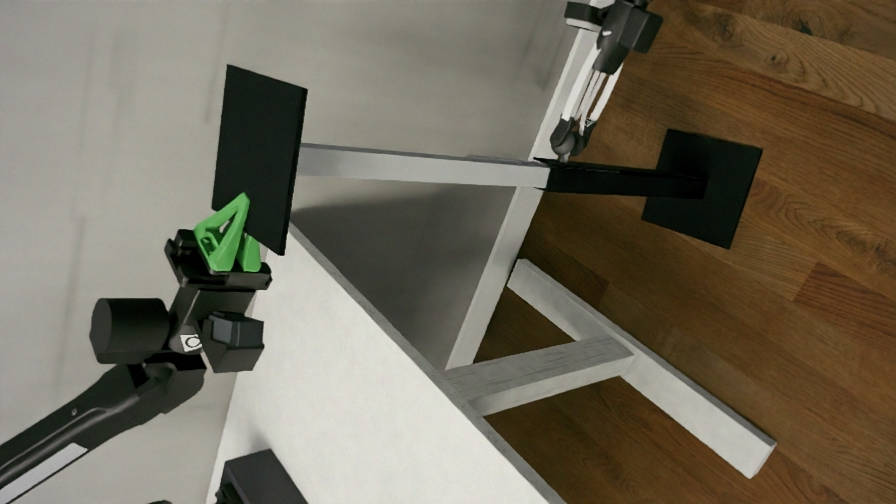

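Hole 3 (.168). One more.

Call:
execute_actions --actions '[{"r1":{"joints":{"gripper_m":0.06},"base":{"translate_m":0.016}},"benchr":{"joints":{"joint2_rad":1.735,"joint4_rad":0.724}}}]' --cameras '[]'

Call:
execute_actions --actions '[{"r1":{"joints":{"gripper_m":-0.05}}}]' --cameras '[]'

Call:
execute_actions --actions '[{"r1":{"base":{"translate_m":-0.016}}}]' --cameras '[]'

Call:
execute_actions --actions '[{"benchr":{"joints":{"joint2_rad":1.605,"joint4_rad":0.66}}}]' --cameras '["r1_head_camera"]'

Scene clock: 341.53 s.
r1.base_odometry: x=-1.598 y=+0.870 heading=-1.729 (m, m, rad; r1's odometry frame)
r1.turned_by_wheels: -0.001 (rad since the last result)
r1.turned_by_imu: -0.002 (rad since the last result)
r1.base_tilt: forward=+0.7 right=+1.4 (deg)
r1.lidar_m: 1.93 2.90 3.70 3.36 1.41 0.98 0.93 0.95 1.04 0.98 0.64 0.82
r1.head_depth_mm: 832 919 1047 1221 1388 1321 1152 / 872 950 740 1300 1486 1324 1156 / 919 997 743 1355 1469 1293 1167 / 972 691 1153 1545 1571 1342 1167 / 995 719 1072 1670 1500 1346 1170 / 1007 1276 1082 901 1504 1315 1173 / 1167 1313 1082 851 1517 1350 1173
r1.base_status: done
r1.joint_positions: lift_m=+0.360 arm_m=+0.468 wrist_yaw_rad=+1.571 wrist_pitch_rad=-0.059 wrist_roll_rad=+1.570 gripper_m=+0.060 head_pan_rad=-1.007 head_tilt_rad=-0.742
r1.joint_status: all done
r1.on_its_own: right_wheel is at rest, and its effort (+25) is outside its rest range (-18 to +18)
r1.motor_effort: left_wheel=-11(24) right_wheel=+25(53) lift_m=+37(37) arm_m=+2(2) wrist_yaw_rad=-2(6) wrist_pitch_rad=+17(18) wrist_roll_rad=+0(0) gripper_m=+6(99) head_pan_rad=+2(2) head_tilt_rad=-6(5) (%)
r1.hand_pose: x=+0.2330 y=-0.6126 z=+0.4590 quat_wxyz=(+0.022, +0.707, -0.707, -0.021) (m; r1's base frame)
r1.wrist_depth_mm: 774 483 731 816 838 705 512 / - 524 - - - 752 514 / - 522 - - - 763 526 / - 528 560 582 579 593 515 / - 201 189 182 184 184 187 / - 183 184 178 - 184 467 / - - - - - 686 529
benchl.joint_positions: joint1_rad=-1.574 joint2_rad=+0.793 joint3_rad=+0.685 joint4_rad=-1.505 joint5_rad=+0.001 joint6_rad=-0.004 gripper_m=+0.094
benchl.joint_status: not commanded
benchl.hand: x=-0.0011 y=-0.1739 z=+0.1615 quat_wxyz=(+0.015, -0.707, -0.707, -0.014) (m; benchl's fixed frame)
benchr.joint_positions: joint1_rad=+1.345 joint2_rad=+1.809 joint3_rad=+0.971 joint4_rad=+0.712 joint5_rad=+0.014 joint6_rad=+1.555 gripper_m=+0.008
benchr.joint_status: all done
benchr.hand: x=+0.1545 y=+0.6589 z=+0.1675 quat_wxyz=(-0.085, -0.084, -0.746, -0.656) (m; benchr's fixed frame)
pictures: none
No camera images: the call's "cameras" was empty. Leave "cameras" out to get every camera's image.

Scene clock: 343.13 s.
r1.base_odometry: x=-1.598 y=+0.870 heading=-1.730 (m, m, rad; r1's odometry frame)
r1.turned_by_wheels: -0.001 (rad since the last result)
r1.turned_by_imu: -0.001 (rad since the last result)
r1.base_tilt: forward=+0.5 right=+1.4 (deg)
r1.lidar_m: 1.93 2.90 3.70 3.38 1.41 0.98 0.93 0.95 1.04 0.99 0.64 0.82
r1.head_depth_mm: 830 923 1047 1213 1384 1327 1152 / 875 946 749 1308 1485 1326 1162 / 920 998 744 1354 1457 1293 1157 / 968 691 1187 1541 1573 1341 1168 / 994 720 1070 1690 1494 1347 1172 / 1006 1271 1068 903 1510 1327 1177 / 1158 1309 1081 852 1514 1359 1182
r1.base_status: not commanded
r1.joint_positions: lift_m=+0.360 arm_m=+0.468 wrist_yaw_rad=+1.570 wrist_pitch_rad=-0.048 wrist_roll_rad=+1.570 gripper_m=-0.048 head_pan_rad=-1.007 head_tilt_rad=-0.742
r1.joint_status: all done
r1.on_its_own: left_wheel is at rest, and its effort (-19) is outside its rest range (-18 to +18); right_wheel is at rest, and its effort (+47) is outside its rest range (-18 to +18)
r1.motor_effort: left_wheel=-19(20) right_wheel=+47(47) lift_m=+37(37) arm_m=+2(2) wrist_yaw_rad=+0(1) wrist_pitch_rad=+14(17) wrist_roll_rad=+0(0) gripper_m=-37(100) head_pan_rad=+3(2) head_tilt_rad=-5(5) (%)
r1.hand_pose: x=+0.2334 y=-0.6130 z=+0.4619 quat_wxyz=(+0.018, +0.707, -0.707, -0.017) (m; r1's base frame)
r1.wrist_depth_mm: 780 510 742 810 818 716 530 / - 503 947 - - 788 530 / - 517 931 - - 767 520 / - 562 576 570 578 591 529 / - 207 194 181 183 184 189 / - 184 187 179 181 183 186 / - - - - - 816 537
benchl.joint_positions: joint1_rad=-1.574 joint2_rad=+0.793 joint3_rad=+0.685 joint4_rad=-1.505 joint5_rad=+0.001 joint6_rad=-0.004 gripper_m=+0.094
benchl.joint_status: not commanded
benchl.hand: x=-0.0011 y=-0.1739 z=+0.1615 quat_wxyz=(+0.015, -0.707, -0.707, -0.014) (m; benchl's fixed frame)
benchr.joint_positions: joint1_rad=+1.345 joint2_rad=+1.809 joint3_rad=+0.971 joint4_rad=+0.712 joint5_rad=+0.014 joint6_rad=+1.555 gripper_m=+0.008
benchr.joint_status: not commanded
benchr.hand: x=+0.1545 y=+0.6589 z=+0.1675 quat_wxyz=(-0.085, -0.084, -0.746, -0.656) (m; benchr's fixed frame)
pictures: none
No camera images: the call's "cameras" was empty. Leave "cameras" out to get every camera's image.

Scene clock: 344.23 s.
r1.base_odometry: x=-1.595 y=+0.886 heading=-1.729 (m, m, rad; r1's odometry frame)
r1.turned_by_wheels: +0.001 (rad since the last result)
r1.turned_by_imu: +0.003 (rad since the last result)
r1.base_tilt: forward=+0.6 right=+1.3 (deg)
r1.lidar_m: 1.95 2.92 3.70 3.38 1.38 0.96 0.91 0.93 1.04 0.98 0.64 0.84
r1.head_depth_mm: 831 923 1056 1214 1388 1322 1150 / 876 947 1126 1301 1489 1322 1160 / 922 993 731 1344 1451 1300 1169 / 969 685 1208 1543 1576 1336 1166 / 1000 719 1070 1698 1529 1338 1173 / 1030 1264 1076 930 1479 1318 1172 / 748 1321 1085 851 1557 1356 1178
r1.base_status: done
r1.joint_positions: lift_m=+0.360 arm_m=+0.468 wrist_yaw_rad=+1.563 wrist_pitch_rad=-0.019 wrist_roll_rad=+1.570 gripper_m=-0.045 head_pan_rad=-1.007 head_tilt_rad=-0.742
r1.joint_status: not commanded
r1.on_its_own: right_wheel is at rest, and its effort (-39) is outside its rest range (-18 to +18)
r1.motor_effort: left_wheel=+16(32) right_wheel=-39(73) lift_m=+37(37) arm_m=+2(2) wrist_yaw_rad=+8(13) wrist_pitch_rad=+5(14) wrist_roll_rad=+0(0) gripper_m=-31(37) head_pan_rad=+3(3) head_tilt_rad=-5(5) (%)
r1.hand_pose: x=+0.2343 y=-0.6147 z=+0.4692 quat_wxyz=(+0.008, +0.704, -0.710, -0.007) (m; r1's base frame)
r1.wrist_depth_mm: 770 516 721 798 810 719 542 / - - 807 - - 827 542 / - 852 786 - - 829 548 / - - 602 587 580 582 557 / - 200 198 192 193 192 192 / - 510 381 171 - 736 501 / - - - - - 838 562
benchl.joint_positions: joint1_rad=-1.574 joint2_rad=+0.793 joint3_rad=+0.685 joint4_rad=-1.505 joint5_rad=+0.001 joint6_rad=-0.004 gripper_m=+0.094
benchl.joint_status: not commanded
benchl.hand: x=-0.0011 y=-0.1739 z=+0.1615 quat_wxyz=(+0.015, -0.707, -0.707, -0.014) (m; benchl's fixed frame)
benchr.joint_positions: joint1_rad=+1.345 joint2_rad=+1.807 joint3_rad=+0.974 joint4_rad=+0.714 joint5_rad=+0.014 joint6_rad=+1.557 gripper_m=+0.008
benchr.joint_status: not commanded
benchr.hand: x=+0.1547 y=+0.6598 z=+0.1711 quat_wxyz=(-0.085, -0.084, -0.743, -0.659) (m; benchr's fixed frame)
pictures: none
No camera images: the call's "cameras" was empty. Leave "cameras" out to get every camera's image.

Scene clock: 346.13 s.
r1.base_odometry: x=-1.595 y=+0.886 heading=-1.729 (m, m, rad; r1's odometry frame)
r1.turned_by_wheels: +0.000 (rad since the last result)
r1.turned_by_imu: +0.000 (rad since the last result)
r1.base_tilt: forward=+0.7 right=+1.3 (deg)
r1.lidar_m: 1.95 2.91 3.70 3.37 1.39 0.96 0.91 0.93 1.04 0.99 0.64 0.83
r1.head_depth_mm: 834 927 1053 1212 1387 1322 1155 / 874 931 1117 1322 1490 1331 1157 / 921 713 1146 1341 1459 1290 1163 / 971 671 1199 1545 1567 1347 1167 / 988 718 1070 1694 1526 1346 1167 / 737 1267 1074 932 1486 1321 1167 / 1167 1315 1083 850 1550 1355 1181
r1.base_status: not commanded
r1.joint_positions: lift_m=+0.360 arm_m=+0.468 wrist_yaw_rad=+1.564 wrist_pitch_rad=-0.019 wrist_roll_rad=+1.570 gripper_m=-0.035 head_pan_rad=-1.007 head_tilt_rad=-0.742
r1.joint_status: not commanded
r1.on_its_own: gripper_m is held at -0.036, not at your -0.050, by its stall guard, which is still easing; right_wheel is at rest, and its effort (-36) is outside its rest range (-18 to +18)
r1.motor_effort: left_wheel=+16(15) right_wheel=-36(39) lift_m=+37(37) arm_m=+2(2) wrist_yaw_rad=+7(8) wrist_pitch_rad=+5(6) wrist_roll_rad=+0(0) gripper_m=-27(32) head_pan_rad=+2(2) head_tilt_rad=-5(5) (%)
r1.hand_pose: x=+0.2343 y=-0.6144 z=+0.4692 quat_wxyz=(+0.008, +0.705, -0.709, -0.007) (m; r1's base frame)
r1.wrist_depth_mm: 742 523 718 804 815 741 548 / - - 828 - - 816 547 / - 848 797 - - 818 553 / - - 572 589 593 589 562 / - 201 198 193 193 194 193 / - 500 375 189 - 728 515 / - - - - - 822 554
benchl.joint_positions: joint1_rad=-1.574 joint2_rad=+0.793 joint3_rad=+0.685 joint4_rad=-1.505 joint5_rad=+0.001 joint6_rad=-0.004 gripper_m=+0.094
benchl.joint_status: not commanded
benchl.hand: x=-0.0011 y=-0.1739 z=+0.1615 quat_wxyz=(+0.015, -0.707, -0.707, -0.014) (m; benchl's fixed frame)
benchr.joint_positions: joint1_rad=+1.345 joint2_rad=+1.757 joint3_rad=+0.983 joint4_rad=+0.654 joint5_rad=+0.014 joint6_rad=+1.556 gripper_m=+0.008
benchr.joint_status: joint2_rad time_out (moved -0.049 of -0.202); the others done
benchr.on_its_own: joint2_rad reads +1.757 and still pushes toward +1.605 since a time_out
benchr.hand: x=+0.1543 y=+0.6582 z=+0.1931 quat_wxyz=(-0.085, -0.083, -0.744, -0.658) (m; benchr's fixed frame)
pictures: r1_head_camera (sideways: a quarter turn clockwise sets it upright)
camera_calibration (this result's frames):
r1_head_camera: T_world_to_cam=[[-0.370847, 0.603394, -0.705966, 0.939659], [0.833266, 0.551829, 0.0339331, -0.0424689], [0.410048, -0.575674, -0.707432, 0.872948], [0, 0, 0, 1]] pos_world=[0.0259076, -0.0410154, 1.28236]
Images, in order (width x height): r1_head_camera 896x504.

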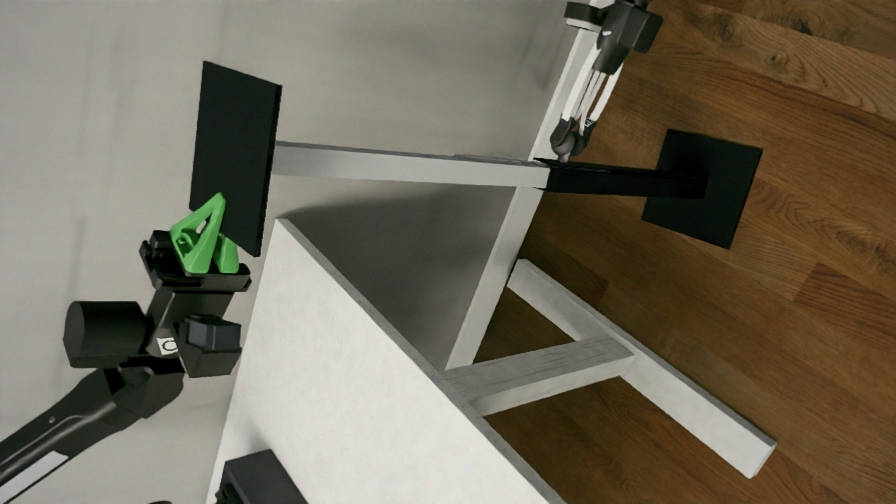

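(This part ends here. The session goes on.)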